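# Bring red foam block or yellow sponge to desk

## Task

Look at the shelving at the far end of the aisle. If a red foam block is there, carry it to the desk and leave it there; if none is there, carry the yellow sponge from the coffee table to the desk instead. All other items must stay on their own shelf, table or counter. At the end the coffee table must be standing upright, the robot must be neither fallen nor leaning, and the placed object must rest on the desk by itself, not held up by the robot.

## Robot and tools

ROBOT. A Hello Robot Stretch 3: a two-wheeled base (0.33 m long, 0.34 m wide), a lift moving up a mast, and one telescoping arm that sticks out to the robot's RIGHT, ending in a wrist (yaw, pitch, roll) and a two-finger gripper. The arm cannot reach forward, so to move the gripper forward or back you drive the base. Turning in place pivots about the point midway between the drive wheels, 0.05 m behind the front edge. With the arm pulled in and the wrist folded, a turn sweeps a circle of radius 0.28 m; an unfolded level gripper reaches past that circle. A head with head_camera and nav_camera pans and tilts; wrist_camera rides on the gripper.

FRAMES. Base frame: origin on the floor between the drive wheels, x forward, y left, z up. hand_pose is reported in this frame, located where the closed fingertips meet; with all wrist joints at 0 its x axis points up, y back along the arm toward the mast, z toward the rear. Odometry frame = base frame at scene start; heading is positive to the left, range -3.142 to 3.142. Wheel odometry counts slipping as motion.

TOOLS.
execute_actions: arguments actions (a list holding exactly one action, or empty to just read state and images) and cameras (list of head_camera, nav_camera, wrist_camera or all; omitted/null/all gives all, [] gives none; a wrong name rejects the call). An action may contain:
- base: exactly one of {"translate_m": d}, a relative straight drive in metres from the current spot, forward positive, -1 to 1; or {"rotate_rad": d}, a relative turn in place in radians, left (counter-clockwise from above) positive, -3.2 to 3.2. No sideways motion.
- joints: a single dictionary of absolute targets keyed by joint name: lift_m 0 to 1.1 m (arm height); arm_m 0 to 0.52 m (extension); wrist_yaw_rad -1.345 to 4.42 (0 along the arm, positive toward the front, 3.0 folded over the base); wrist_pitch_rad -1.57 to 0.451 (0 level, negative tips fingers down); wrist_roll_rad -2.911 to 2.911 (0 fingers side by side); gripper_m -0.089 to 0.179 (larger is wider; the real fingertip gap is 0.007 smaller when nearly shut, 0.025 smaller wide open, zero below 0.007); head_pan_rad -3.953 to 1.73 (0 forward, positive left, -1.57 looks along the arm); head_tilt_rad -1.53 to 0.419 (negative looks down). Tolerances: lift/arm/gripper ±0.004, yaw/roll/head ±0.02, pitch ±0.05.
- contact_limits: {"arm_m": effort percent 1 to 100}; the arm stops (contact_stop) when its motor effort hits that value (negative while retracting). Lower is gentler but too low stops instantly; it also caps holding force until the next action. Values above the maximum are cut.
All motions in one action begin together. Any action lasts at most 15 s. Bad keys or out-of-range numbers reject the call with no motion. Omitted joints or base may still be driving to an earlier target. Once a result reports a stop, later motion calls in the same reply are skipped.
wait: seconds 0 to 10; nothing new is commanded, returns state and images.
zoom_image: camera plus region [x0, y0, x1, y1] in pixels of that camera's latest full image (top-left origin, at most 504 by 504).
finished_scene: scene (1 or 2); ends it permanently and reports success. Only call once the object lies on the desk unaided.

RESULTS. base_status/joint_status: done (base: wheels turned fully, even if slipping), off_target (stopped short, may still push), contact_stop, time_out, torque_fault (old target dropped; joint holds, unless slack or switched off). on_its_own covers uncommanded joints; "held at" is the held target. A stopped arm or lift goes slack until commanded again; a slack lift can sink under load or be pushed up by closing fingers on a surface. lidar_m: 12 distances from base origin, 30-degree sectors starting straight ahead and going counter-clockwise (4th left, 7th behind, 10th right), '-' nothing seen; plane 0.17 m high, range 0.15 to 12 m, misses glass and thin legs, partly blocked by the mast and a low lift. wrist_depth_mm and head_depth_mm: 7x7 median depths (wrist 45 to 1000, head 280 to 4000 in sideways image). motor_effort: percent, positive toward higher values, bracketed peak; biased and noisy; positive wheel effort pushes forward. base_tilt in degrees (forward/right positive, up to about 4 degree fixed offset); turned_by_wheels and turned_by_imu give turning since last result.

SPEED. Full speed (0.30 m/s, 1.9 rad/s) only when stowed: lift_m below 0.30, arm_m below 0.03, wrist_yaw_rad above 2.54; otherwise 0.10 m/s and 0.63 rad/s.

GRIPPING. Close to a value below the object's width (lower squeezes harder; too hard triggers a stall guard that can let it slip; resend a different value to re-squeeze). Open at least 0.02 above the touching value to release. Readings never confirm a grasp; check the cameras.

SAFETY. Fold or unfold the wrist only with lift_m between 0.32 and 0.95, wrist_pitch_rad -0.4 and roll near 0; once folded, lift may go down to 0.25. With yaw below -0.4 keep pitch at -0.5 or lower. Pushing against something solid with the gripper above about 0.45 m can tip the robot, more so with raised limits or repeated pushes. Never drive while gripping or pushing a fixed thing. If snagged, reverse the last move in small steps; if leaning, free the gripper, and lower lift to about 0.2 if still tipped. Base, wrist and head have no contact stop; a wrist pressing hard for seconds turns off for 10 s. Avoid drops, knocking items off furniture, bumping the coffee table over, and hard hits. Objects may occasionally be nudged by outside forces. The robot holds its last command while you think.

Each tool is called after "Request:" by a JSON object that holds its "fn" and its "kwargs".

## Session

Request:
{"fn": "execute_actions", "kwargs": {"actions": [{"joints":{"head_pan_rad":-1.5,"head_tilt_rad":-0.4}}], "cameras": ["nav_camera"]}}

Request:
{"fn": "execute_actions", "kwargs": {"actions": [{"joints":{"head_pan_rad":-3.3}}], "cameras": ["nav_camera"]}}

Request:
{"fn": "execute_actions", "kwargs": {"actions": [{"joints":{"head_pan_rad":1.0}}], "cameras": ["nav_camera"]}}

Scene clock: 1.27 s.
base_odometry: x=+0.000 y=+0.000 heading=+0.000 (m, m, rad; odometry frame)
turned_by_wheels: +0.000 (rad since the last result)
turned_by_imu: +0.000 (rad since the last result)
base_tilt: forward=+0.6 right=+0.8 (deg)
lidar_m: 1.49 1.64 1.26 1.24 1.59 2.27 2.24 1.52 1.35 1.65 1.36 1.52
head_depth_mm: 1350 1447 1313 1701 1862 1642 1353 / 1371 1473 1337 1733 1887 1644 1351 / 1397 1501 1356 1771 1933 1659 1360 / 1422 1537 1382 1824 1979 1670 1364 / 1443 1574 1403 1867 2016 1689 1371 / 1480 1601 1421 1441 1938 1640 1373 / 1508 1634 1447 1971 2106 1688 1389
base_status: not commanded
joint_positions: lift_m=+0.303 arm_m=+0.002 wrist_yaw_rad=+2.807 wrist_pitch_rad=-0.439 wrist_roll_rad=-0.018 gripper_m=+0.037 head_pan_rad=-1.493 head_tilt_rad=-0.395
joint_status: all done
motor_effort: left_wheel=+0(1) right_wheel=-1(1) lift_m=+24(23) arm_m=+0(0) wrist_yaw_rad=+0(1) wrist_pitch_rad=+4(4) wrist_roll_rad=+0(0) gripper_m=+0(1) head_pan_rad=-2(30) head_tilt_rad=-1(18) (%)
hand_pose: x=+0.0515 y=+0.0628 z=+0.3113 quat_wxyz=(+0.267, +0.700, +0.040, +0.661) (m; base frame)
wrist_depth_mm: - - - - - - - / - - - - - - - / - 963 972 992 979 - 986 / 720 755 756 745 743 743 756 / 619 - 622 618 641 625 624 / 519 - - 517 - 514 513 / 461 - - 446 447 448 450
pictures: nav_camera (sideways: a quarter turn counterclockwise sets it upright)
camera_calibration (this result's frames):
nav_camera: T_world_to_cam=[[-0.0018242, -0.349586, 0.936903, -1.17579], [-0.998614, -0.048643, -0.0200945, 0.0845947], [0.0525985, -0.935641, -0.349013, 0.417783], [0, 0, 0, 1]] pos_world=[0.0603578, -0.0160279, 1.24911]
Images, in order (width x height): nav_camera 672x504.

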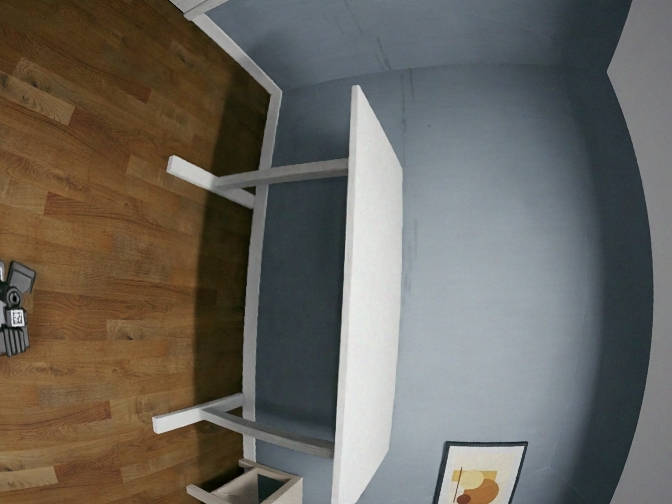

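Scene clock: 2.67 s.
base_odometry: x=+0.000 y=+0.000 heading=+0.000 (m, m, rad; odometry frame)
turned_by_wheels: +0.000 (rad since the last result)
turned_by_imu: +0.000 (rad since the last result)
base_tilt: forward=+0.7 right=+0.8 (deg)
lidar_m: 1.50 1.64 1.26 1.24 1.60 2.27 2.24 1.52 1.35 1.65 1.35 1.52
head_depth_mm: 1918 2063 2243 2456 2105 1641 1351 / 1927 2064 2239 2474 2107 1651 1354 / 1909 2068 2229 2454 2125 1661 1358 / 1902 2060 2227 2433 2142 1674 1360 / 1887 2043 2227 2425 2172 1672 1369 / 1887 2028 2194 2415 2173 1680 1376 / 1890 2023 2195 2400 2177 1689 1379
base_status: not commanded
joint_positions: lift_m=+0.303 arm_m=+0.002 wrist_yaw_rad=+2.807 wrist_pitch_rad=-0.439 wrist_roll_rad=-0.018 gripper_m=+0.037 head_pan_rad=-3.293 head_tilt_rad=-0.395
joint_status: all done
motor_effort: left_wheel=+0(0) right_wheel=+0(1) lift_m=+23(24) arm_m=+0(0) wrist_yaw_rad=+1(0) wrist_pitch_rad=+4(4) wrist_roll_rad=+0(0) gripper_m=+0(1) head_pan_rad=-2(30) head_tilt_rad=-2(1) (%)
hand_pose: x=+0.0515 y=+0.0628 z=+0.3113 quat_wxyz=(+0.267, +0.700, +0.040, +0.661) (m; base frame)
wrist_depth_mm: - - - - - - - / - - - - - - - / - 986 979 970 987 960 - / 733 756 749 764 753 753 745 / 599 - 626 614 637 611 623 / 520 - - 513 - 508 519 / 452 - - 443 442 447 452
pictures: nav_camera (sideways: a quarter turn counterclockwise sets it upright)
camera_calibration (this result's frames):
nav_camera: T_world_to_cam=[[-0.340269, 0.0812402, 0.936812, -1.1736], [0.179523, 0.983549, -0.0200869, 0.0773981], [-0.923032, 0.161344, -0.349256, 0.424051], [0, 0, 0, 1]] pos_world=[-0.0218227, -0.0491993, 1.2491]
Images, in order (width x height): nav_camera 672x504.

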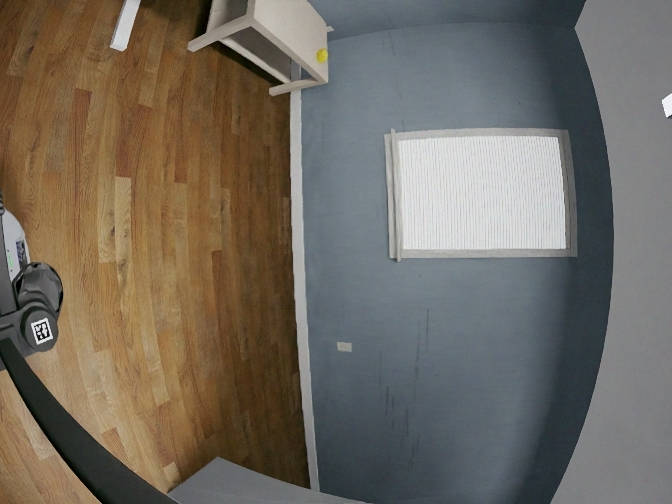

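Scene clock: 5.03 s.
base_odometry: x=+0.000 y=+0.000 heading=+0.000 (m, m, rad; odometry frame)
turned_by_wheels: +0.000 (rad since the last result)
turned_by_imu: +0.000 (rad since the last result)
base_tilt: forward=+0.7 right=+0.8 (deg)
lidar_m: 1.50 1.64 1.26 1.24 1.59 2.26 2.24 1.52 1.35 1.65 1.35 1.52
head_depth_mm: 1862 1958 2066 2188 2104 1645 1350 / 2114 2227 2386 2531 2131 1647 1353 / 2446 2634 2837 2842 2128 1664 1358 / 2869 3082 3356 3021 2143 1672 1366 / 2006 2140 2277 2443 1577 1627 1372 / 1067 1138 1218 1320 1431 1543 1376 / 1024 1086 1161 1252 1351 1470 1381
base_status: not commanded
joint_positions: lift_m=+0.303 arm_m=+0.002 wrist_yaw_rad=+2.807 wrist_pitch_rad=-0.439 wrist_roll_rad=-0.018 gripper_m=+0.037 head_pan_rad=+0.993 head_tilt_rad=-0.395
joint_status: all done
motor_effort: left_wheel=+0(0) right_wheel=-1(1) lift_m=+24(23) arm_m=+0(0) wrist_yaw_rad=+1(0) wrist_pitch_rad=+4(4) wrist_roll_rad=+0(0) gripper_m=+1(0) head_pan_rad=+3(32) head_tilt_rad=-2(1) (%)
hand_pose: x=+0.0515 y=+0.0628 z=+0.3113 quat_wxyz=(+0.267, +0.700, +0.040, +0.661) (m; base frame)
wrist_depth_mm: - - - - - - - / - - - - - - - / - 976 958 - 979 985 - / 726 745 760 759 748 753 754 / 611 - 628 621 623 609 605 / 519 - - 512 - 522 524 / 458 - - 447 446 450 459
pictures: nav_camera (sideways: a quarter turn counterclockwise sets it upright)
camera_calibration (this result's frames):
nav_camera: T_world_to_cam=[[0.214826, 0.276104, 0.936812, -1.17699], [0.820973, -0.570614, -0.0200869, 0.0734852], [0.529012, 0.773412, -0.349256, 0.415194], [0, 0, 0, 1]] pos_world=[-0.0271244, 0.0457863, 1.2491]
Images, in order (width x height): nav_camera 672x504.

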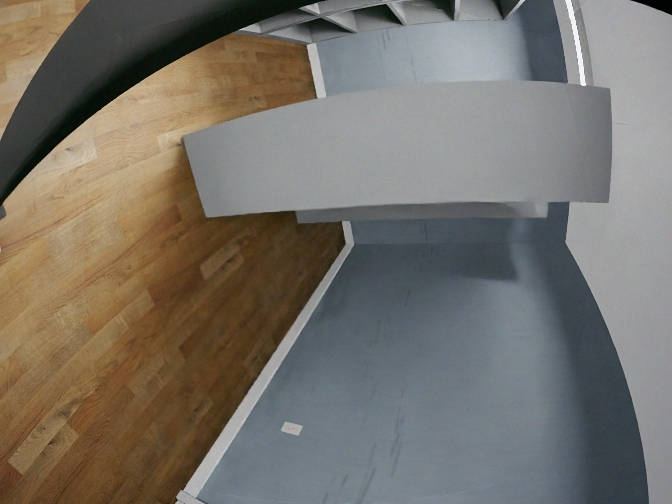

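Request:
{"fn": "execute_actions", "kwargs": {"actions": [{"base":{"rotate_rad":1.9},"joints":{"head_pan_rad":-0.4,"head_tilt_rad":-0.6,"lift_m":0.27}}], "cameras": []}}

Request:
{"fn": "execute_actions", "kwargs": {"actions": [{"base":{"translate_m":0.7}}], "cameras": ["nav_camera"]}}

Scene clock: 10.47 s.
base_odometry: x=+0.000 y=+0.000 heading=+1.900 (m, m, rad; odometry frame)
turned_by_wheels: +1.900 (rad since the last result)
turned_by_imu: +1.913 (rad since the last result)
base_tilt: forward=+0.8 right=+0.7 (deg)
lidar_m: 1.41 1.63 2.24 2.20 1.35 1.65 1.36 1.60 1.50 1.55 2.00 1.24
head_depth_mm: 1025 1143 1282 1566 1636 1399 1199 / 1029 1143 1290 1478 1635 1408 1203 / 1039 1148 1292 1480 1651 1415 1210 / 2543 2864 2643 2010 1702 1424 1214 / 2653 2962 2937 2157 1718 1428 1219 / 2621 2831 2568 2135 1728 1430 1225 / 1818 2025 1948 1819 1697 1438 1232
base_status: done
joint_positions: lift_m=+0.270 arm_m=+0.002 wrist_yaw_rad=+2.807 wrist_pitch_rad=-0.440 wrist_roll_rad=-0.018 gripper_m=+0.037 head_pan_rad=-0.393 head_tilt_rad=-0.593
joint_status: all done
motor_effort: left_wheel=-1(6) right_wheel=+1(12) lift_m=+18(18) arm_m=+0(0) wrist_yaw_rad=+1(1) wrist_pitch_rad=+4(4) wrist_roll_rad=+0(0) gripper_m=+0(1) head_pan_rad=-2(30) head_tilt_rad=-3(14) (%)
hand_pose: x=+0.0515 y=+0.0626 z=+0.2781 quat_wxyz=(+0.267, +0.700, +0.040, +0.661) (m; base frame)
wrist_depth_mm: - - - - - - - / - - - - - - - / - 902 880 906 878 905 909 / 656 690 687 693 693 703 730 / 560 - 586 573 585 569 563 / 477 - - 480 - 479 478 / - - - 411 415 416 409
pictures: none
No camera images: the call's "cameras" was empty. Leave "cameras" out to get every camera's image.

Scene clock: 14.53 s.
base_odometry: x=-0.226 y=+0.662 heading=+1.900 (m, m, rad; odometry frame)
turned_by_wheels: +0.000 (rad since the last result)
turned_by_imu: -0.002 (rad since the last result)
base_tilt: forward=+0.7 right=+0.7 (deg)
lidar_m: 0.71 0.79 1.94 1.98 1.88 1.88 2.05 1.92 1.82 1.85 0.66 1.01
head_depth_mm: 1232 1071 1067 1140 989 990 1154 / 2036 2223 1516 1614 1553 1376 1207 / 2097 2336 2575 2127 1697 1416 1209 / 2101 2349 2568 2145 1709 1422 1214 / 2091 2308 2532 2081 1725 1426 1220 / 1633 1447 1579 1453 1420 1349 1216 / 1224 1026 1557 1294 1057 1041 1181
base_status: done
joint_positions: lift_m=+0.270 arm_m=+0.002 wrist_yaw_rad=+2.807 wrist_pitch_rad=-0.440 wrist_roll_rad=-0.018 gripper_m=+0.037 head_pan_rad=-0.393 head_tilt_rad=-0.593
joint_status: not commanded
motor_effort: left_wheel=+0(6) right_wheel=+0(10) lift_m=+18(17) arm_m=+0(1) wrist_yaw_rad=+1(1) wrist_pitch_rad=+4(4) wrist_roll_rad=+0(0) gripper_m=+0(0) head_pan_rad=-2(2) head_tilt_rad=-2(2) (%)
hand_pose: x=+0.0515 y=+0.0626 z=+0.2781 quat_wxyz=(+0.267, +0.700, +0.040, +0.661) (m; base frame)
wrist_depth_mm: - - - - - - - / - - - - - - - / - 903 910 905 901 906 821 / 659 687 705 683 708 683 721 / 564 - 586 563 589 569 578 / 476 - - 479 - 477 482 / - - - 413 417 422 418
pictures: nav_camera (sideways: a quarter turn counterclockwise sets it upright)
camera_calibration (this result's frames):
nav_camera: T_world_to_cam=[[0.475184, -0.228493, 0.849701, -1.06494], [-0.413007, -0.910622, -0.013906, 0.0729613], [0.776933, -0.344324, -0.527082, 0.645078], [0, 0, 0, 1]] pos_world=[0.0349919, 0.0452262, 1.2459]
Images, in order (width x height): nav_camera 672x504.

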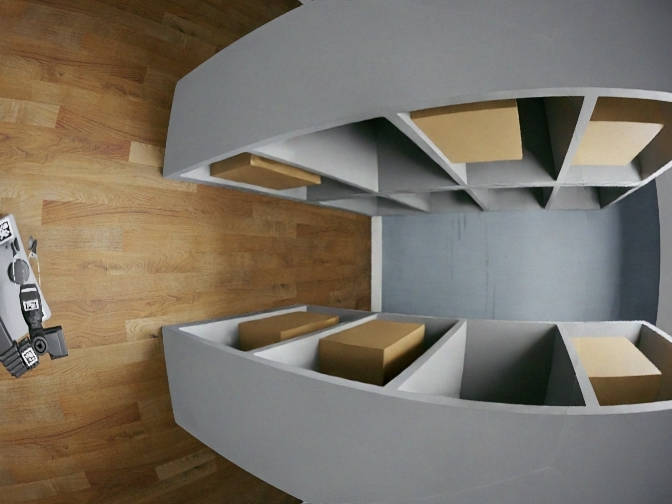

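Lucky: aligned with the aisle along the view direction.

Request:
{"fn": "execute_actions", "kwargs": {"actions": [{"base":{"rotate_rad":-0.4},"joints":{"head_pan_rad":0,"head_tilt_rad":-0.8}}], "cameras": ["nav_camera"]}}

Request:
{"fn": "execute_actions", "kwargs": {"actions": [{"base":{"translate_m":0.8}}], "cameras": ["nav_camera"]}}

Scene clock: 17.97 s.
base_odometry: x=-0.226 y=+0.662 heading=+1.500 (m, m, rad; odometry frame)
turned_by_wheels: -0.400 (rad since the last result)
turned_by_imu: -0.404 (rad since the last result)
base_tilt: forward=+0.6 right=+0.7 (deg)
lidar_m: 1.17 0.71 0.89 1.94 2.04 1.89 1.87 2.06 1.85 1.82 0.84 0.66
head_depth_mm: 917 1030 1102 911 1059 1247 1120 / 1347 1430 1466 1484 1390 1267 1124 / 2184 2424 2070 1707 1458 1268 1129 / 2207 2468 2076 1721 1463 1277 1134 / 2165 2417 2090 1731 1475 1285 1142 / 1941 1506 1643 1499 1400 1291 1142 / 1311 1470 1250 1081 1126 1291 1152
base_status: done
joint_positions: lift_m=+0.270 arm_m=+0.002 wrist_yaw_rad=+2.807 wrist_pitch_rad=-0.440 wrist_roll_rad=-0.018 gripper_m=+0.037 head_pan_rad=-0.007 head_tilt_rad=-0.790
joint_status: all done
motor_effort: left_wheel=+1(7) right_wheel=-2(9) lift_m=+17(18) arm_m=+0(1) wrist_yaw_rad=+1(0) wrist_pitch_rad=+4(4) wrist_roll_rad=+0(0) gripper_m=+0(1) head_pan_rad=+2(19) head_tilt_rad=-3(14) (%)
hand_pose: x=+0.0515 y=+0.0626 z=+0.2781 quat_wxyz=(+0.267, +0.700, +0.040, +0.661) (m; base frame)
wrist_depth_mm: - - - - - 734 549 / - - - - - 771 597 / - 892 888 924 903 779 678 / 663 695 690 697 705 704 669 / 561 - 586 578 586 561 578 / 480 - - 476 - 479 480 / - - - 408 420 417 413
pictures: nav_camera (sideways: a quarter turn counterclockwise sets it upright)
camera_calibration (this result's frames):
nav_camera: T_world_to_cam=[[0.682234, -0.0339432, 0.730346, -0.91061], [-0.0419619, -0.999093, -0.00723578, 0.0620113], [0.729929, -0.0257102, -0.683039, 0.848248], [0, 0, 0, 1]] pos_world=[0.00468965, 0.0528547, 1.2449]
Images, in order (width x height): nav_camera 672x504.

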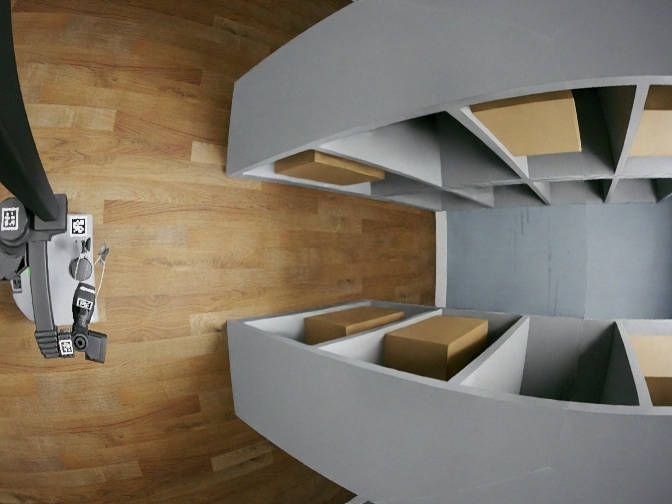

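Scene clock: 22.33 s.
base_odometry: x=-0.170 y=+1.460 heading=+1.500 (m, m, rad; odometry frame)
turned_by_wheels: +0.000 (rad since the last result)
turned_by_imu: -0.002 (rad since the last result)
base_tilt: forward=+0.8 right=+0.7 (deg)
lidar_m: 1.66 0.50 0.37 0.36 0.44 2.63 2.66 2.51 0.31 0.68 0.34 0.42
head_depth_mm: 1470 1683 1892 944 1034 1022 1034 / 1473 1689 1933 1699 1455 1246 1123 / 1471 1690 1945 1701 1459 1273 1127 / 1469 1696 1945 1721 1469 1279 1137 / 1475 1699 1931 1737 1472 1281 1138 / 1450 1569 1818 1636 1329 1262 1130 / 1419 1555 1203 980 1134 1031 967
base_status: done
joint_positions: lift_m=+0.270 arm_m=+0.002 wrist_yaw_rad=+2.807 wrist_pitch_rad=-0.440 wrist_roll_rad=-0.018 gripper_m=+0.037 head_pan_rad=-0.007 head_tilt_rad=-0.791
joint_status: not commanded
motor_effort: left_wheel=+1(9) right_wheel=-3(6) lift_m=+17(18) arm_m=+0(0) wrist_yaw_rad=+0(0) wrist_pitch_rad=+4(4) wrist_roll_rad=+0(0) gripper_m=-1(1) head_pan_rad=+2(2) head_tilt_rad=-3(3) (%)
hand_pose: x=+0.0515 y=+0.0626 z=+0.2781 quat_wxyz=(+0.267, +0.700, +0.040, +0.661) (m; base frame)
wrist_depth_mm: - 600 404 389 412 438 608 / - 586 759 421 450 484 641 / - 605 655 464 504 557 650 / 662 553 544 508 550 597 638 / 554 - 495 534 569 567 571 / 478 - - 473 - 484 480 / - - - 413 416 409 413
pictures: nav_camera (sideways: a quarter turn counterclockwise sets it upright)
camera_calibration (this result's frames):
nav_camera: T_world_to_cam=[[0.682771, -0.0338171, 0.729849, -0.909966], [-0.041777, -0.999101, -0.00721046, 0.0619772], [0.729437, -0.0255678, -0.68357, 0.848941], [0, 0, 0, 1]] pos_world=[0.00463817, 0.0528547, 1.2449]
Images, in order (width x height): nav_camera 672x504.

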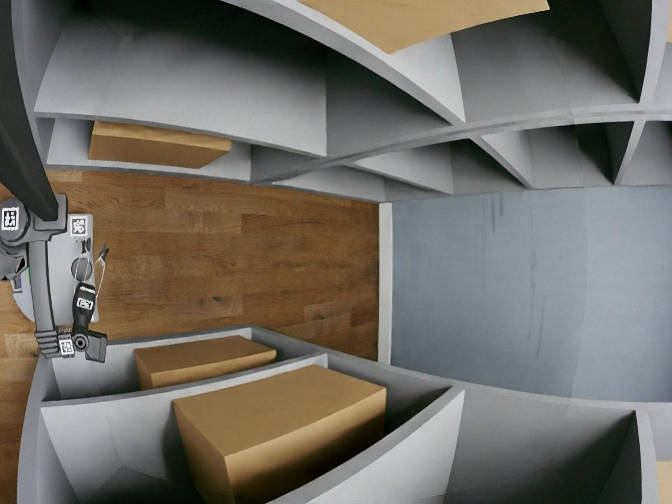

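Slightly right; nudge left.

Request:
{"fn": "execute_actions", "kwargs": {"actions": [{"base":{"rotate_rad":0.04}}], "cameras": []}}

Request:
{"fn": "execute_actions", "kwargs": {"actions": [{"base":{"translate_m":0.9},"joints":{"head_pan_rad":-1.2,"head_tilt_rad":-0.5}}], "cameras": ["nav_camera"]}}

Request:
{"fn": "execute_actions", "kwargs": {"actions": [{"joints":{"head_pan_rad":0.9}}], "cameras": ["nav_camera"]}}

Scene clock: 25.30 s.
base_odometry: x=-0.170 y=+1.460 heading=+1.540 (m, m, rad; odometry frame)
turned_by_wheels: +0.040 (rad since the last result)
turned_by_imu: +0.041 (rad since the last result)
base_tilt: forward=+0.8 right=+0.7 (deg)
lidar_m: 1.66 0.48 0.37 0.36 0.40 2.64 2.66 2.42 0.31 0.54 0.34 0.44
head_depth_mm: 1453 1678 1915 1653 1121 1092 1052 / 1461 1679 1924 1699 1454 1264 1125 / 1467 1680 1934 1719 1460 1272 1131 / 1479 1700 1948 1727 1466 1272 1135 / 1489 1673 1914 1712 1483 1287 1139 / 1444 1565 1315 1559 1309 1241 1128 / 949 1568 869 974 923 967 943
base_status: done
joint_positions: lift_m=+0.270 arm_m=+0.002 wrist_yaw_rad=+2.807 wrist_pitch_rad=-0.440 wrist_roll_rad=-0.018 gripper_m=+0.037 head_pan_rad=-0.007 head_tilt_rad=-0.791
joint_status: not commanded
motor_effort: left_wheel=-1(6) right_wheel=+1(5) lift_m=+17(17) arm_m=-1(1) wrist_yaw_rad=+2(1) wrist_pitch_rad=+4(4) wrist_roll_rad=+0(0) gripper_m=+2(1) head_pan_rad=+2(2) head_tilt_rad=-3(3) (%)
hand_pose: x=+0.0515 y=+0.0626 z=+0.2781 quat_wxyz=(+0.267, +0.700, +0.040, +0.661) (m; base frame)
wrist_depth_mm: - 525 710 392 409 428 580 / - 520 808 416 435 470 649 / - 526 681 460 487 528 669 / 669 533 541 506 542 570 622 / 570 - 501 549 568 566 565 / 481 - - 480 - 483 478 / - - - 412 414 413 422
pictures: none
No camera images: the call's "cameras" was empty. Leave "cameras" out to get every camera's image.

Scene clock: 30.00 s.
base_odometry: x=-0.142 y=+2.360 heading=+1.540 (m, m, rad; odometry frame)
turned_by_wheels: +0.000 (rad since the last result)
turned_by_imu: -0.002 (rad since the last result)
base_tilt: forward=+0.7 right=+0.7 (deg)
lidar_m: 0.77 0.77 0.74 0.35 0.30 0.54 1.10 0.47 0.38 0.80 1.03 0.79
head_depth_mm: 1014 1091 866 1296 1080 1398 1215 / 1059 1137 905 1359 1121 1412 1243 / 1103 1191 893 1409 1135 1411 1267 / 1150 1243 1040 1443 1221 1426 1266 / 1155 1223 1063 1371 1491 1468 1277 / 1004 1059 1079 1221 1317 1441 1280 / 885 949 1016 1104 1168 1244 1252
base_status: done
joint_positions: lift_m=+0.270 arm_m=+0.002 wrist_yaw_rad=+2.807 wrist_pitch_rad=-0.440 wrist_roll_rad=-0.018 gripper_m=+0.037 head_pan_rad=-1.193 head_tilt_rad=-0.507
joint_status: all done
motor_effort: left_wheel=+0(6) right_wheel=+1(9) lift_m=+18(18) arm_m=+0(1) wrist_yaw_rad=+0(0) wrist_pitch_rad=+4(4) wrist_roll_rad=+0(0) gripper_m=-1(0) head_pan_rad=-2(32) head_tilt_rad=+2(15) (%)
hand_pose: x=+0.0515 y=+0.0626 z=+0.2781 quat_wxyz=(+0.267, +0.700, +0.040, +0.661) (m; base frame)
wrist_depth_mm: - 396 693 726 776 817 660 / - 400 745 816 831 890 682 / - 404 725 720 738 732 667 / - 432 553 559 559 569 574 / 440 - 464 472 490 524 553 / 409 - - 475 - 483 477 / - - - 412 419 409 416
pictures: nav_camera (sideways: a quarter turn counterclockwise sets it upright)
camera_calibration (this result's frames):
nav_camera: T_world_to_cam=[[0.139491, -0.430149, 0.891916, -1.11795], [-0.940441, -0.339549, -0.016676, 0.0797866], [0.310022, -0.836468, -0.451893, 0.550093], [0, 0, 0, 1]] pos_world=[0.0604366, 0.00634402, 1.24703]
Images, in order (width x height): nav_camera 672x504.

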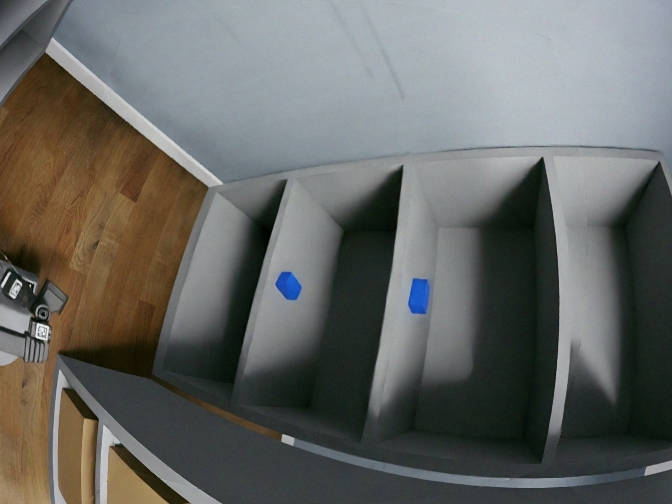

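Scene clock: 31.50 s.
base_odometry: x=-0.142 y=+2.360 heading=+1.540 (m, m, rad; odometry frame)
turned_by_wheels: +0.000 (rad since the last result)
turned_by_imu: +0.000 (rad since the last result)
base_tilt: forward=+0.7 right=+0.7 (deg)
lidar_m: 0.77 0.77 0.74 0.35 0.30 0.54 1.10 0.47 0.38 0.80 1.03 0.79
head_depth_mm: 743 795 812 567 983 877 1130 / 814 880 823 571 487 883 776 / 781 858 832 576 455 887 745 / 729 796 828 580 444 866 750 / 686 744 792 585 446 395 752 / 647 700 749 590 448 372 757 / 612 657 711 594 452 364 741
base_status: not commanded
joint_positions: lift_m=+0.270 arm_m=+0.002 wrist_yaw_rad=+2.807 wrist_pitch_rad=-0.440 wrist_roll_rad=-0.018 gripper_m=+0.037 head_pan_rad=+0.893 head_tilt_rad=-0.507
joint_status: all done
motor_effort: left_wheel=+0(0) right_wheel=+1(1) lift_m=+18(17) arm_m=-1(0) wrist_yaw_rad=+0(1) wrist_pitch_rad=+4(4) wrist_roll_rad=+0(0) gripper_m=-1(0) head_pan_rad=+4(33) head_tilt_rad=+2(2) (%)
hand_pose: x=+0.0515 y=+0.0626 z=+0.2781 quat_wxyz=(+0.267, +0.700, +0.040, +0.661) (m; base frame)
wrist_depth_mm: - 398 678 730 753 811 662 / - 398 751 794 837 922 689 / - 402 745 712 745 734 662 / - 433 571 563 561 559 559 / 444 - 458 477 498 536 546 / 414 - - 483 - 483 479 / - - - 417 416 416 414
pictures: nav_camera (sideways: a quarter turn counterclockwise sets it upright)
camera_calibration (this result's frames):
nav_camera: T_world_to_cam=[[0.3057, 0.333214, 0.891917, -1.11896], [0.758609, -0.651333, -0.016676, 0.0694224], [0.575378, 0.681714, -0.451892, 0.548473], [0, 0, 0, 1]] pos_world=[-0.0261771, 0.044169, 1.24703]
Images, in order (width x height): nav_camera 672x504.

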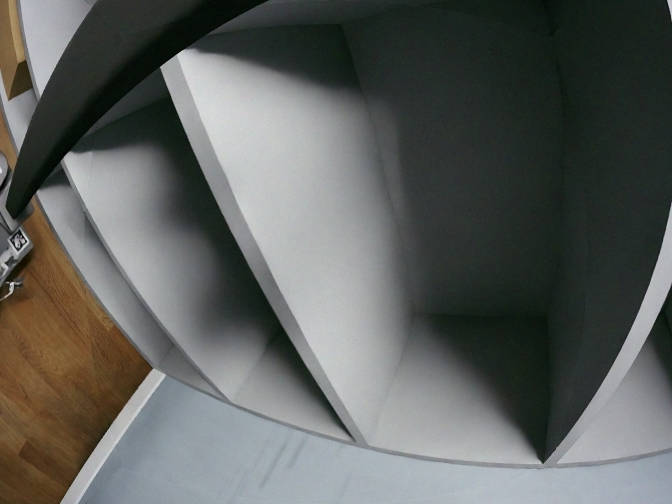

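Request:
{"fn": "execute_actions", "kwargs": {"actions": [{"base":{"translate_m":0.35},"joints":{"head_pan_rad":-1.8,"head_tilt_rad":-0.5}}], "cameras": ["nav_camera"]}}

Scene clock: 36.03 s.
base_odometry: x=-0.131 y=+2.710 heading=+1.540 (m, m, rad; odometry frame)
turned_by_wheels: +0.000 (rad since the last result)
turned_by_imu: -0.001 (rad since the last result)
base_tilt: forward=+0.8 right=+0.6 (deg)
lidar_m: 0.43 0.45 0.57 0.71 0.61 0.53 1.42 0.64 0.80 1.16 0.57 0.43
head_depth_mm: 922 964 932 1060 1157 1294 1254 / 1088 1167 1007 1314 1205 1402 1263 / 1083 1173 953 1406 1173 1417 1263 / 1070 1157 967 1381 1152 1425 1274 / 1052 1145 884 1375 1110 1428 1277 / 1039 1135 920 1347 1120 1438 1271 / 1026 1114 933 1346 1121 1373 1266
base_status: done
joint_positions: lift_m=+0.270 arm_m=+0.002 wrist_yaw_rad=+2.807 wrist_pitch_rad=-0.440 wrist_roll_rad=-0.018 gripper_m=+0.037 head_pan_rad=-1.793 head_tilt_rad=-0.507
joint_status: all done
motor_effort: left_wheel=+0(6) right_wheel=+1(10) lift_m=+18(18) arm_m=+0(0) wrist_yaw_rad=+0(0) wrist_pitch_rad=+4(4) wrist_roll_rad=+0(0) gripper_m=-1(0) head_pan_rad=-2(29) head_tilt_rad=+2(0) (%)
hand_pose: x=+0.0515 y=+0.0626 z=+0.2781 quat_wxyz=(+0.267, +0.700, +0.040, +0.661) (m; base frame)
wrist_depth_mm: - 634 679 710 717 459 351 / - 677 731 770 738 474 369 / - 719 736 727 678 476 388 / 535 547 566 566 563 493 406 / 456 - 464 459 486 497 415 / 389 - - 466 - 479 407 / - - - 419 416 414 397
pictures: nav_camera (sideways: a quarter turn counterclockwise sets it upright)
camera_calibration (this result's frames):
nav_camera: T_world_to_cam=[[-0.12767, -0.433581, 0.892024, -1.11646], [-0.967925, 0.250687, -0.0166835, 0.0799641], [-0.216385, -0.865542, -0.451679, 0.553026], [0, 0, 0, 1]] pos_world=[0.0545273, -0.0254536, 1.24703]
Images, in order (width x height): nav_camera 672x504.

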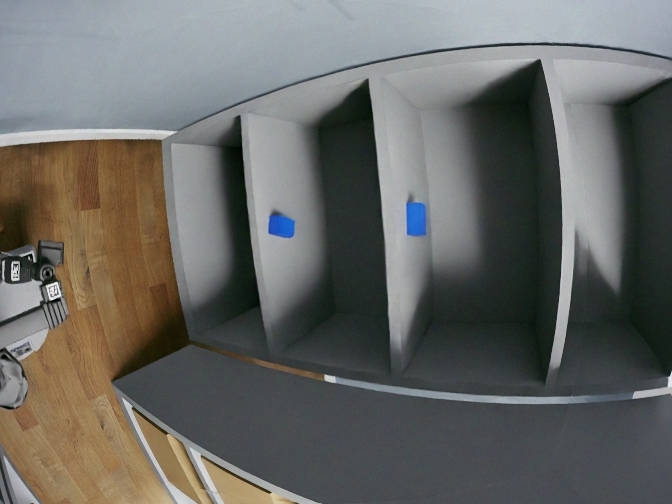

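Request:
{"fn": "execute_actions", "kwargs": {"actions": [{"base":{"translate_m":-1.0},"joints":{"head_pan_rad":-3.14,"head_tilt_rad":-0.7}}], "cameras": []}}

Request:
{"fn": "execute_actions", "kwargs": {"actions": [{"base":{"translate_m":-1.0}}], "cameras": []}}

Request:
{"fn": "execute_actions", "kwargs": {"actions": [{"base":{"translate_m":-0.7},"joints":{"head_tilt_rad":-0.5}}], "cameras": ["nav_camera","head_camera"]}}

Scene clock: 44.20 s.
base_odometry: x=-0.162 y=+1.710 heading=+1.540 (m, m, rad; odometry frame)
turned_by_wheels: +0.000 (rad since the last result)
turned_by_imu: +0.003 (rad since the last result)
base_tilt: forward=+0.7 right=+0.7 (deg)
lidar_m: 1.41 0.54 0.35 0.34 0.36 0.52 2.92 0.50 0.31 0.31 0.33 0.47
head_depth_mm: 2833 3010 2360 1861 1546 1318 1155 / 2827 3056 2358 1875 1551 1326 1156 / 2899 3101 2382 1887 1565 1336 1182 / 2920 3118 2421 1897 1564 1340 1168 / 2946 3162 2433 1910 1576 1349 1174 / 2961 3176 2449 1922 1592 1355 1083 / 2958 3251 2473 1937 1564 779 969
base_status: done
joint_positions: lift_m=+0.270 arm_m=+0.002 wrist_yaw_rad=+2.807 wrist_pitch_rad=-0.440 wrist_roll_rad=-0.018 gripper_m=+0.037 head_pan_rad=-3.133 head_tilt_rad=-0.692
joint_status: all done
motor_effort: left_wheel=+0(7) right_wheel=+1(7) lift_m=+18(18) arm_m=-1(0) wrist_yaw_rad=+1(1) wrist_pitch_rad=+4(4) wrist_roll_rad=+0(0) gripper_m=-1(0) head_pan_rad=-2(31) head_tilt_rad=-3(14) (%)
hand_pose: x=+0.0515 y=+0.0626 z=+0.2781 quat_wxyz=(+0.267, +0.700, +0.040, +0.661) (m; base frame)
wrist_depth_mm: - 333 349 371 679 552 426 / - 355 373 395 740 564 461 / - 390 414 437 688 567 653 / 532 429 455 487 537 568 597 / 455 - 484 532 548 566 575 / 453 - - 485 - 483 474 / - - - 412 415 412 417
pictures: none
No camera images: the call's "cameras" was empty. Leave "cameras" out to get every camera's image.

Scene clock: 49.13 s.
base_odometry: x=-0.193 y=+0.711 heading=+1.540 (m, m, rad; odometry frame)
turned_by_wheels: +0.000 (rad since the last result)
turned_by_imu: +0.003 (rad since the last result)
base_tilt: forward=+0.8 right=+0.7 (deg)
lidar_m: 1.26 0.68 0.85 1.97 2.09 1.94 1.93 2.09 1.82 1.79 0.74 0.60
head_depth_mm: 1648 2237 2347 1858 1548 1324 1155 / 1700 2212 2265 1881 1554 1321 1159 / 1740 2297 2411 1891 1560 1332 1183 / 1777 2320 2419 1907 1573 1340 1166 / 1820 2331 2438 1918 1578 1341 1172 / 1862 2341 2447 1929 1580 1351 1179 / 1711 2329 2296 1945 1589 1360 1179
base_status: done
joint_positions: lift_m=+0.270 arm_m=+0.002 wrist_yaw_rad=+2.807 wrist_pitch_rad=-0.440 wrist_roll_rad=-0.018 gripper_m=+0.037 head_pan_rad=-3.133 head_tilt_rad=-0.692
joint_status: not commanded
motor_effort: left_wheel=-1(8) right_wheel=+1(7) lift_m=+18(18) arm_m=+0(0) wrist_yaw_rad=+1(0) wrist_pitch_rad=+4(4) wrist_roll_rad=+0(0) gripper_m=-1(0) head_pan_rad=-1(2) head_tilt_rad=-3(2) (%)
hand_pose: x=+0.0515 y=+0.0626 z=+0.2781 quat_wxyz=(+0.267, +0.700, +0.040, +0.661) (m; base frame)
wrist_depth_mm: - - - - - 688 530 / - - - - - 739 592 / - 882 860 888 938 729 668 / 662 704 709 692 670 671 674 / 573 - 571 564 604 567 567 / 478 - - 483 - 476 482 / - - - 415 415 413 410
pictures: none
No camera images: the call's "cameras" was empty. Leave "cameras" out to get every camera's image.

Scene clock: 53.20 s.
base_odometry: x=-0.215 y=+0.011 heading=+1.540 (m, m, rad; odometry frame)
turned_by_wheels: +0.000 (rad since the last result)
turned_by_imu: +0.002 (rad since the last result)
base_tilt: forward=+0.7 right=+0.7 (deg)
lidar_m: 1.27 1.34 2.06 2.02 2.15 1.26 1.64 1.46 1.75 1.72 1.85 1.28
head_depth_mm: 1357 1449 983 1772 1673 1472 1254 / 1375 1454 996 1852 1845 1496 1260 / 1381 1474 1008 1881 1859 1499 1264 / 1389 1485 1017 1898 1864 1511 1272 / 1402 1496 1030 1921 1884 1517 1275 / 1411 1508 1044 1937 1899 1530 1281 / 1431 1524 1059 1955 1887 1532 1285
base_status: done
joint_positions: lift_m=+0.270 arm_m=+0.002 wrist_yaw_rad=+2.807 wrist_pitch_rad=-0.440 wrist_roll_rad=-0.018 gripper_m=+0.037 head_pan_rad=-3.133 head_tilt_rad=-0.506
joint_status: all done
motor_effort: left_wheel=-1(8) right_wheel=+1(8) lift_m=+18(17) arm_m=-1(0) wrist_yaw_rad=+1(1) wrist_pitch_rad=+4(4) wrist_roll_rad=+0(0) gripper_m=+1(1) head_pan_rad=-2(2) head_tilt_rad=+2(13) (%)
hand_pose: x=+0.0515 y=+0.0626 z=+0.2781 quat_wxyz=(+0.267, +0.700, +0.040, +0.661) (m; base frame)
wrist_depth_mm: - - - - - - - / - - - - - - - / - 916 899 905 896 890 915 / 659 698 683 696 713 701 705 / 553 - 572 573 587 578 576 / 475 - - 480 - 474 481 / - - - 411 419 412 412
pictures: head_camera (sideways: a quarter turn clockwise sets it upright), nav_camera (sideways: a quarter turn counterclockwise sets it upright)
camera_calibration (this result's frames):
head_camera: T_world_to_cam=[[0.50501, -0.00839489, -0.863073, 1.14319], [0.027501, -0.999288, 0.0258115, -0.0268565], [-0.862675, -0.0367705, -0.50442, 0.620039], [0, 0, 0, 1]] pos_world=[-0.0416903, 0.00555868, 1.30011]
nav_camera: T_world_to_cam=[[-0.450785, 0.0252355, 0.892276, -1.11481], [0.022901, 0.999598, -0.016701, 0.0739428], [-0.892339, 0.0129054, -0.451182, 0.556503], [0, 0, 0, 1]] pos_world=[-0.00764652, -0.0529621, 1.24704]
Images, in order (width x height): head_camera 896x504, nav_camera 672x504.

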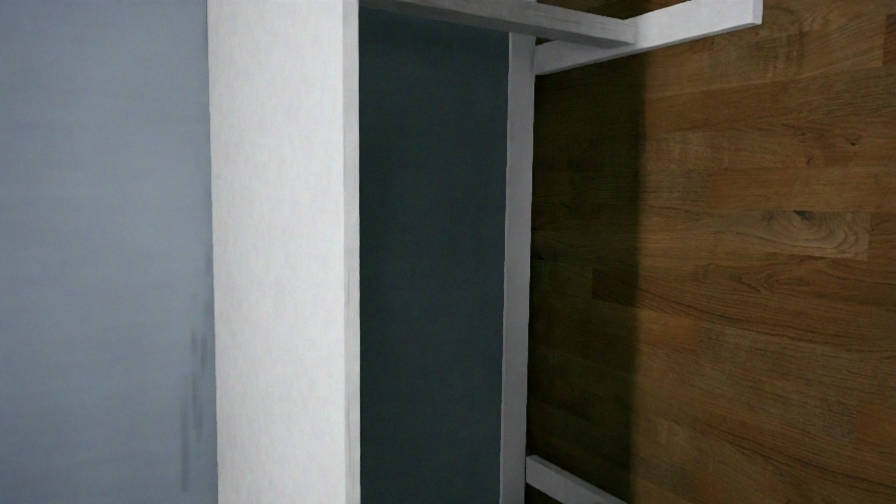

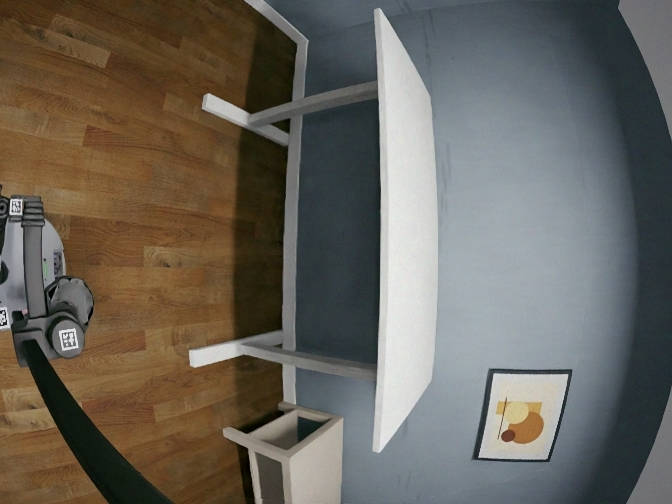

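Request:
{"fn": "execute_actions", "kwargs": {"actions": [{"base":{"translate_m":-0.4}}], "cameras": []}}

Request:
{"fn": "execute_actions", "kwargs": {"actions": [{"base":{"rotate_rad":-1.54},"joints":{"head_pan_rad":-1.9,"head_tilt_rad":-0.7}}], "cameras": []}}

Request:
{"fn": "execute_actions", "kwargs": {"actions": [{"base":{"translate_m":-0.7}}], "cameras": ["nav_camera","head_camera"]}}

Scene clock: 61.10 s.
base_odometry: x=-0.227 y=-0.389 heading=+1.540 (m, m, rad; odometry frame)
turned_by_wheels: +0.000 (rad since the last result)
turned_by_imu: +0.001 (rad since the last result)
base_tilt: forward=+0.7 right=+0.7 (deg)
lidar_m: 1.66 1.75 2.09 2.06 1.64 0.90 1.24 1.13 1.74 1.69 1.82 1.68
head_depth_mm: 1017 1117 921 643 1561 1486 1252 / 1030 1127 932 647 1580 1506 1260 / 1035 1141 943 653 1600 1506 1262 / 1043 1150 954 657 1629 1512 1271 / 1056 1158 966 663 1645 1516 1273 / 1065 1167 979 669 1664 1527 1279 / 1073 1180 989 674 1688 1535 1290
base_status: done
joint_positions: lift_m=+0.270 arm_m=+0.002 wrist_yaw_rad=+2.807 wrist_pitch_rad=-0.440 wrist_roll_rad=-0.018 gripper_m=+0.037 head_pan_rad=-3.133 head_tilt_rad=-0.506
joint_status: not commanded
motor_effort: left_wheel=-1(8) right_wheel=+1(6) lift_m=+18(18) arm_m=-1(0) wrist_yaw_rad=+1(1) wrist_pitch_rad=+4(4) wrist_roll_rad=+0(0) gripper_m=+0(0) head_pan_rad=-2(1) head_tilt_rad=+2(3) (%)
hand_pose: x=+0.0515 y=+0.0626 z=+0.2781 quat_wxyz=(+0.267, +0.700, +0.040, +0.661) (m; base frame)
wrist_depth_mm: - - - - - - - / - - - - - - - / - 893 919 908 898 915 920 / 674 712 697 709 702 703 686 / 573 - 577 562 596 566 572 / 471 - - 487 - 481 482 / - - - 402 412 418 414
pictures: none
No camera images: the call's "cameras" was empty. Leave "cameras" out to get every camera's image.

Scene clock: 63.43 s.
base_odometry: x=-0.227 y=-0.389 heading=+0.000 (m, m, rad; odometry frame)
turned_by_wheels: -1.540 (rad since the last result)
turned_by_imu: -1.551 (rad since the last result)
base_tilt: forward=+0.7 right=+0.6 (deg)
lidar_m: 1.69 1.84 1.67 1.66 1.78 2.09 1.85 1.10 0.90 1.24 1.13 1.69
head_depth_mm: 1163 837 619 1760 1547 1322 1154 / 1125 846 625 1200 1442 1317 1158 / 1100 856 630 1699 1557 1329 1162 / 1086 868 636 1653 1576 1338 1164 / 1065 876 641 1602 1572 1352 1170 / 1047 887 646 561 1590 1351 1177 / 1025 897 652 562 1594 1362 1180
base_status: done
joint_positions: lift_m=+0.270 arm_m=+0.002 wrist_yaw_rad=+2.807 wrist_pitch_rad=-0.440 wrist_roll_rad=-0.018 gripper_m=+0.037 head_pan_rad=-1.907 head_tilt_rad=-0.692
joint_status: all done
motor_effort: left_wheel=+1(9) right_wheel=-2(9) lift_m=+18(18) arm_m=-1(1) wrist_yaw_rad=+1(1) wrist_pitch_rad=+4(4) wrist_roll_rad=+0(0) gripper_m=-1(0) head_pan_rad=+3(33) head_tilt_rad=-3(15) (%)
hand_pose: x=+0.0515 y=+0.0626 z=+0.2781 quat_wxyz=(+0.267, +0.700, +0.040, +0.661) (m; base frame)
wrist_depth_mm: - - - - - - - / - - - - - - - / - 894 895 910 882 924 919 / 650 687 690 688 680 715 718 / 564 - 580 570 592 574 569 / 475 - - 479 - 472 486 / - - - 404 416 413 416
pictures: none
No camera images: the call's "cameras" was empty. Leave "cameras" out to get every camera's image.

Scene clock: 67.50 s.
base_odometry: x=-0.927 y=-0.388 heading=+0.000 (m, m, rad; odometry frame)
turned_by_wheels: +0.000 (rad since the last result)
turned_by_imu: +0.002 (rad since the last result)
base_tilt: forward=+0.7 right=+0.7 (deg)
lidar_m: 2.38 2.60 1.92 1.73 1.74 1.38 1.36 1.19 0.62 0.77 0.78 1.66
head_depth_mm: 1088 1241 1408 1217 1091 1319 1155 / 1066 1209 1383 1224 1066 1301 1158 / 1038 1180 1358 1232 1050 1258 1161 / 1016 1148 1317 1362 1501 1338 1165 / 997 1118 1284 1492 1581 1346 1170 / 976 1090 1252 1451 1589 1351 1172 / 954 1070 1216 1410 1517 1289 1167
base_status: done
joint_positions: lift_m=+0.270 arm_m=+0.002 wrist_yaw_rad=+2.807 wrist_pitch_rad=-0.440 wrist_roll_rad=-0.018 gripper_m=+0.037 head_pan_rad=-1.907 head_tilt_rad=-0.692
joint_status: not commanded
motor_effort: left_wheel=+1(5) right_wheel=-2(11) lift_m=+18(18) arm_m=-1(1) wrist_yaw_rad=+1(1) wrist_pitch_rad=+4(4) wrist_roll_rad=+0(0) gripper_m=+0(1) head_pan_rad=+2(3) head_tilt_rad=-3(3) (%)
hand_pose: x=+0.0515 y=+0.0626 z=+0.2781 quat_wxyz=(+0.267, +0.700, +0.040, +0.661) (m; base frame)
wrist_depth_mm: - - - - - - - / - - - - - - - / - 902 915 889 916 907 909 / 646 700 699 708 697 691 703 / 564 - 572 572 590 576 569 / 473 - - 475 - 479 477 / - - - 416 419 411 415
pictures: head_camera (sideways: a quarter turn clockwise sets it upright), nav_camera (sideways: a quarter turn counterclockwise sets it upright)
camera_calibration (this result's frames):
head_camera: T_world_to_cam=[[0.228156, 0.614442, -0.755253, 1.00431], [0.948128, -0.316574, 0.0288705, -0.0364482], [-0.221354, -0.722663, -0.654798, 0.811763], [0, 0, 0, 1]] pos_world=[-0.0148948, -0.0419985, 1.2911]
nav_camera: T_world_to_cam=[[-0.227765, -0.563675, 0.793973, -0.987992], [-0.932228, 0.361717, -0.0106284, 0.0718599], [-0.281202, -0.742584, -0.60786, 0.756624], [0, 0, 0, 1]] pos_world=[0.0547237, -0.0210423, 1.24512]
Images, in order (width x height): head_camera 896x504, nav_camera 672x504.

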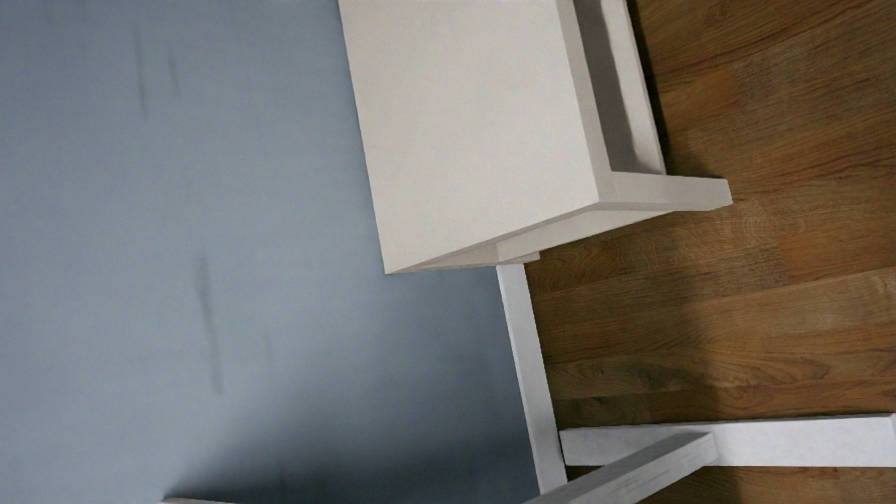

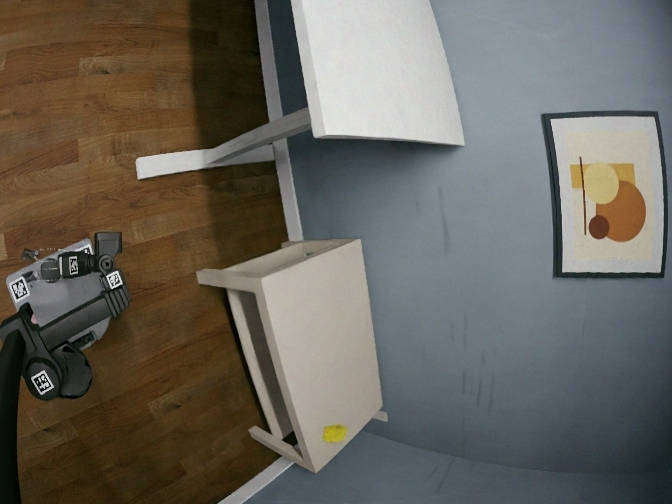

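Request:
{"fn": "execute_actions", "kwargs": {"actions": [{"base":{"translate_m":-0.95},"joints":{"head_pan_rad":-1.57,"head_tilt_rad":-0.9,"lift_m":0.6,"wrist_pitch_rad":-0.4}}], "cameras": ["head_camera"]}}

Request:
{"fn": "execute_actions", "kwargs": {"actions": [{"joints":{"wrist_yaw_rad":0,"gripper_m":0.12}}], "cameras": []}}

Request:
{"fn": "execute_actions", "kwargs": {"actions": [{"joints":{"wrist_pitch_rad":-0.8,"arm_m":0.15}}], "cameras": ["head_camera","wrist_camera"]}}

Scene clock: 85.67 s.
base_odometry: x=-1.877 y=-0.388 heading=+0.000 (m, m, rad; odometry frame)
turned_by_wheels: +0.000 (rad since the last result)
turned_by_imu: +0.003 (rad since the last result)
base_tilt: forward=+0.8 right=+0.7 (deg)
lidar_m: 3.30 2.56 1.98 1.14 0.53 0.42 0.42 0.45 0.49 0.99 1.14 0.87
head_depth_mm: 936 1088 1302 1502 1365 1238 - / 945 1101 1221 1062 1168 1259 - / 955 1113 1188 986 1200 1268 - / 961 1125 1194 1028 1225 1294 1130 / 973 1147 1205 1034 1250 1241 1116 / 985 1154 1215 1038 1263 1246 1125 / 994 1172 1225 1041 1271 1254 1127
base_status: done
joint_positions: lift_m=+0.600 arm_m=+0.002 wrist_yaw_rad=+2.807 wrist_pitch_rad=-0.418 wrist_roll_rad=-0.018 gripper_m=+0.037 head_pan_rad=-1.577 head_tilt_rad=-0.889
joint_status: all done
motor_effort: left_wheel=+1(9) right_wheel=-2(10) lift_m=+30(32) arm_m=-1(1) wrist_yaw_rad=+1(0) wrist_pitch_rad=+5(7) wrist_roll_rad=+0(0) gripper_m=-1(1) head_pan_rad=+3(18) head_tilt_rad=-3(15) (%)
hand_pose: x=+0.0524 y=+0.0653 z=+0.6124 quat_wxyz=(+0.260, +0.700, +0.032, +0.664) (m; base frame)
wrist_depth_mm: - - - - - - - / - - - - - - - / - - - - - - - / - - - - - - - / 584 - - - - - - / 600 - 886 887 - 880 901 / 600 732 770 763 764 759 776
pictures: head_camera (sideways: a quarter turn clockwise sets it upright)
camera_calibration (this result's frames):
head_camera: T_world_to_cam=[[0.0172364, 0.79037, -0.612387, 0.819428], [0.999516, 0.00224966, 0.0310362, -0.0395734], [0.0259077, -0.612625, -0.789949, 0.986021], [0, 0, 0, 1]] pos_world=[-0.000115287, -0.0435012, 1.28194]
Images, in order (width x height): head_camera 896x504.

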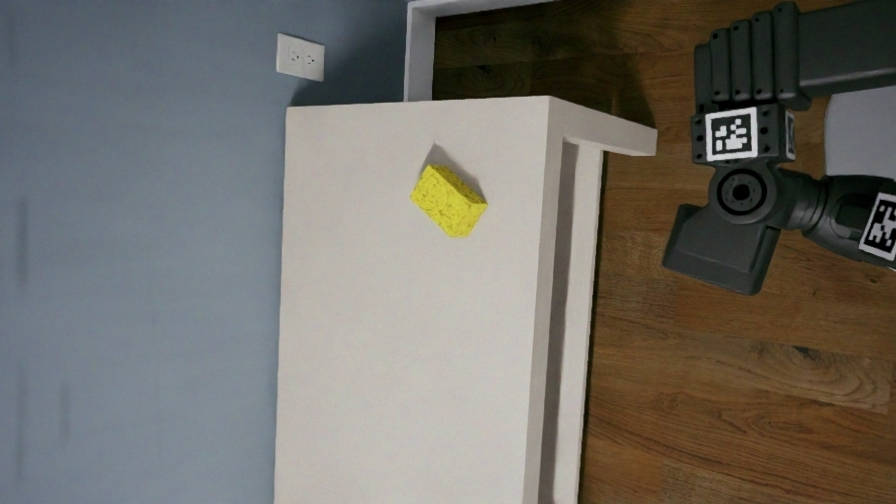

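Scene clock: 88.07 s.
base_odometry: x=-1.877 y=-0.388 heading=+0.000 (m, m, rad; odometry frame)
turned_by_wheels: +0.000 (rad since the last result)
turned_by_imu: +0.000 (rad since the last result)
base_tilt: forward=+0.7 right=+0.7 (deg)
lidar_m: 3.31 2.56 1.98 1.14 0.53 0.42 0.42 0.45 0.49 0.98 1.13 0.87
head_depth_mm: 935 1090 1308 1499 1367 1239 - / 944 1101 1222 1061 1165 1263 - / 954 1117 1187 988 964 - - / 961 1129 1197 1029 1223 1219 1132 / 973 1142 1203 1035 1254 1238 1115 / 984 1158 1211 1041 1262 1245 1123 / 994 1171 1221 1047 1273 1252 1124
base_status: not commanded
joint_positions: lift_m=+0.600 arm_m=+0.002 wrist_yaw_rad=+0.003 wrist_pitch_rad=-0.418 wrist_roll_rad=-0.018 gripper_m=+0.120 head_pan_rad=-1.577 head_tilt_rad=-0.889
joint_status: all done
motor_effort: left_wheel=+1(1) right_wheel=-2(2) lift_m=+29(29) arm_m=-1(1) wrist_yaw_rad=-1(1) wrist_pitch_rad=+5(5) wrist_roll_rad=+0(0) gripper_m=+0(83) head_pan_rad=+3(2) head_tilt_rad=-4(4) (%)
hand_pose: x=-0.0209 y=-0.3711 z=+0.6124 quat_wxyz=(+0.698, +0.149, -0.685, -0.145) (m; base frame)
wrist_depth_mm: 880 839 763 746 714 680 657 / 935 886 867 815 797 745 638 / 651 670 661 666 676 802 621 / 507 503 514 458 484 849 610 / 422 412 404 411 405 914 604 / 706 667 678 365 353 - 591 / 734 729 641 600 571 724 540
pictures: none
No camera images: the call's "cameras" was empty. Leave "cameras" out to get every camera's image.

Scene clock: 90.40 s.
base_odometry: x=-1.877 y=-0.388 heading=+0.000 (m, m, rad; odometry frame)
turned_by_wheels: +0.000 (rad since the last result)
turned_by_imu: +0.000 (rad since the last result)
base_tilt: forward=+0.6 right=+0.8 (deg)
lidar_m: 3.31 2.56 1.98 1.13 0.53 0.42 0.42 0.45 0.49 0.99 1.14 0.87
head_depth_mm: 937 1092 1304 1499 1368 1238 - / 944 1109 1223 1060 - 1209 - / 954 1117 1185 997 - 1226 1139 / 960 1135 1194 1027 1251 1234 1131 / 974 1144 1206 1033 1257 1238 1117 / 984 1157 1212 1040 1259 1244 1122 / 992 1171 1215 1048 1270 1252 1132
base_status: not commanded
joint_positions: lift_m=+0.600 arm_m=+0.150 wrist_yaw_rad=+0.001 wrist_pitch_rad=-0.808 wrist_roll_rad=-0.018 gripper_m=+0.120 head_pan_rad=-1.577 head_tilt_rad=-0.889
joint_status: all done
motor_effort: left_wheel=+1(1) right_wheel=-2(2) lift_m=+29(29) arm_m=+3(3) wrist_yaw_rad=+0(2) wrist_pitch_rad=+2(6) wrist_roll_rad=+0(0) gripper_m=+0(0) head_pan_rad=+3(2) head_tilt_rad=-3(4) (%)
hand_pose: x=-0.0214 y=-0.4543 z=+0.5365 quat_wxyz=(+0.656, +0.281, -0.644, -0.275) (m; base frame)
wrist_depth_mm: 440 438 431 427 425 606 604 / 376 380 369 366 312 389 653 / 335 330 328 311 317 331 630 / 293 295 294 288 288 289 616 / 598 301 275 267 261 264 585 / 704 691 677 554 358 - 566 / 633 627 643 629 584 619 534
pictures: head_camera (sideways: a quarter turn clockwise sets it upright), wrist_camera
camera_calibration (this result's frames):
head_camera: T_world_to_cam=[[0.0172368, 0.790419, -0.612325, 0.819347], [0.999516, 0.00224708, 0.0310368, -0.0395743], [0.025908, -0.612563, -0.789997, 0.986084], [0, 0, 0, 1]] pos_world=[-0.000115283, -0.0434996, 1.28194]
wrist_camera: T_world_to_cam=[[-0.997374, -0.0723363, -0.00346683, -0.0486341], [-0.0587376, 0.836021, -0.545544, 0.703296], [0.042361, -0.543908, -0.838075, 0.366484], [0, 0, 0, 1]] pos_world=[-0.0227211, -0.392155, 0.690651]
Images, in order (width x height): head_camera 896x504, wrist_camera 644x364.

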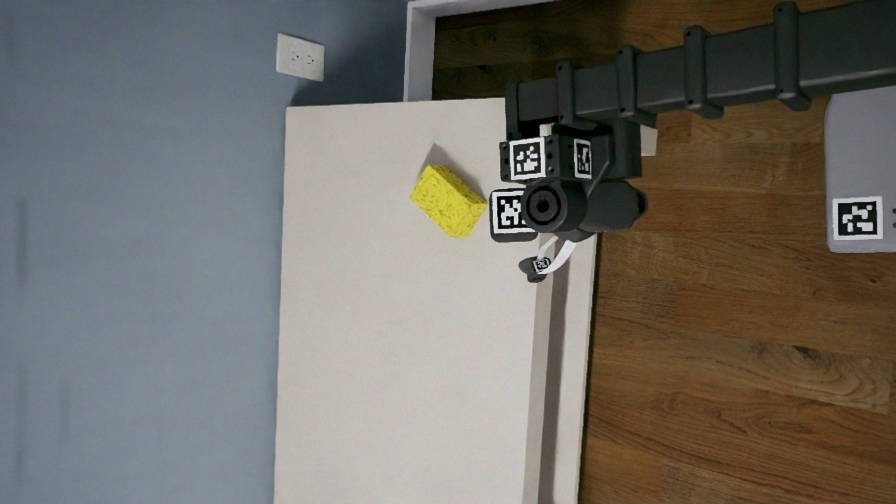

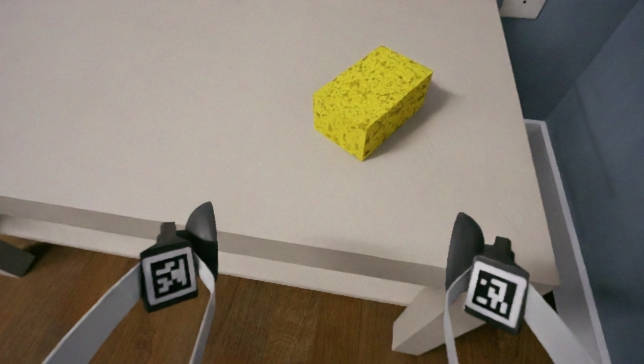

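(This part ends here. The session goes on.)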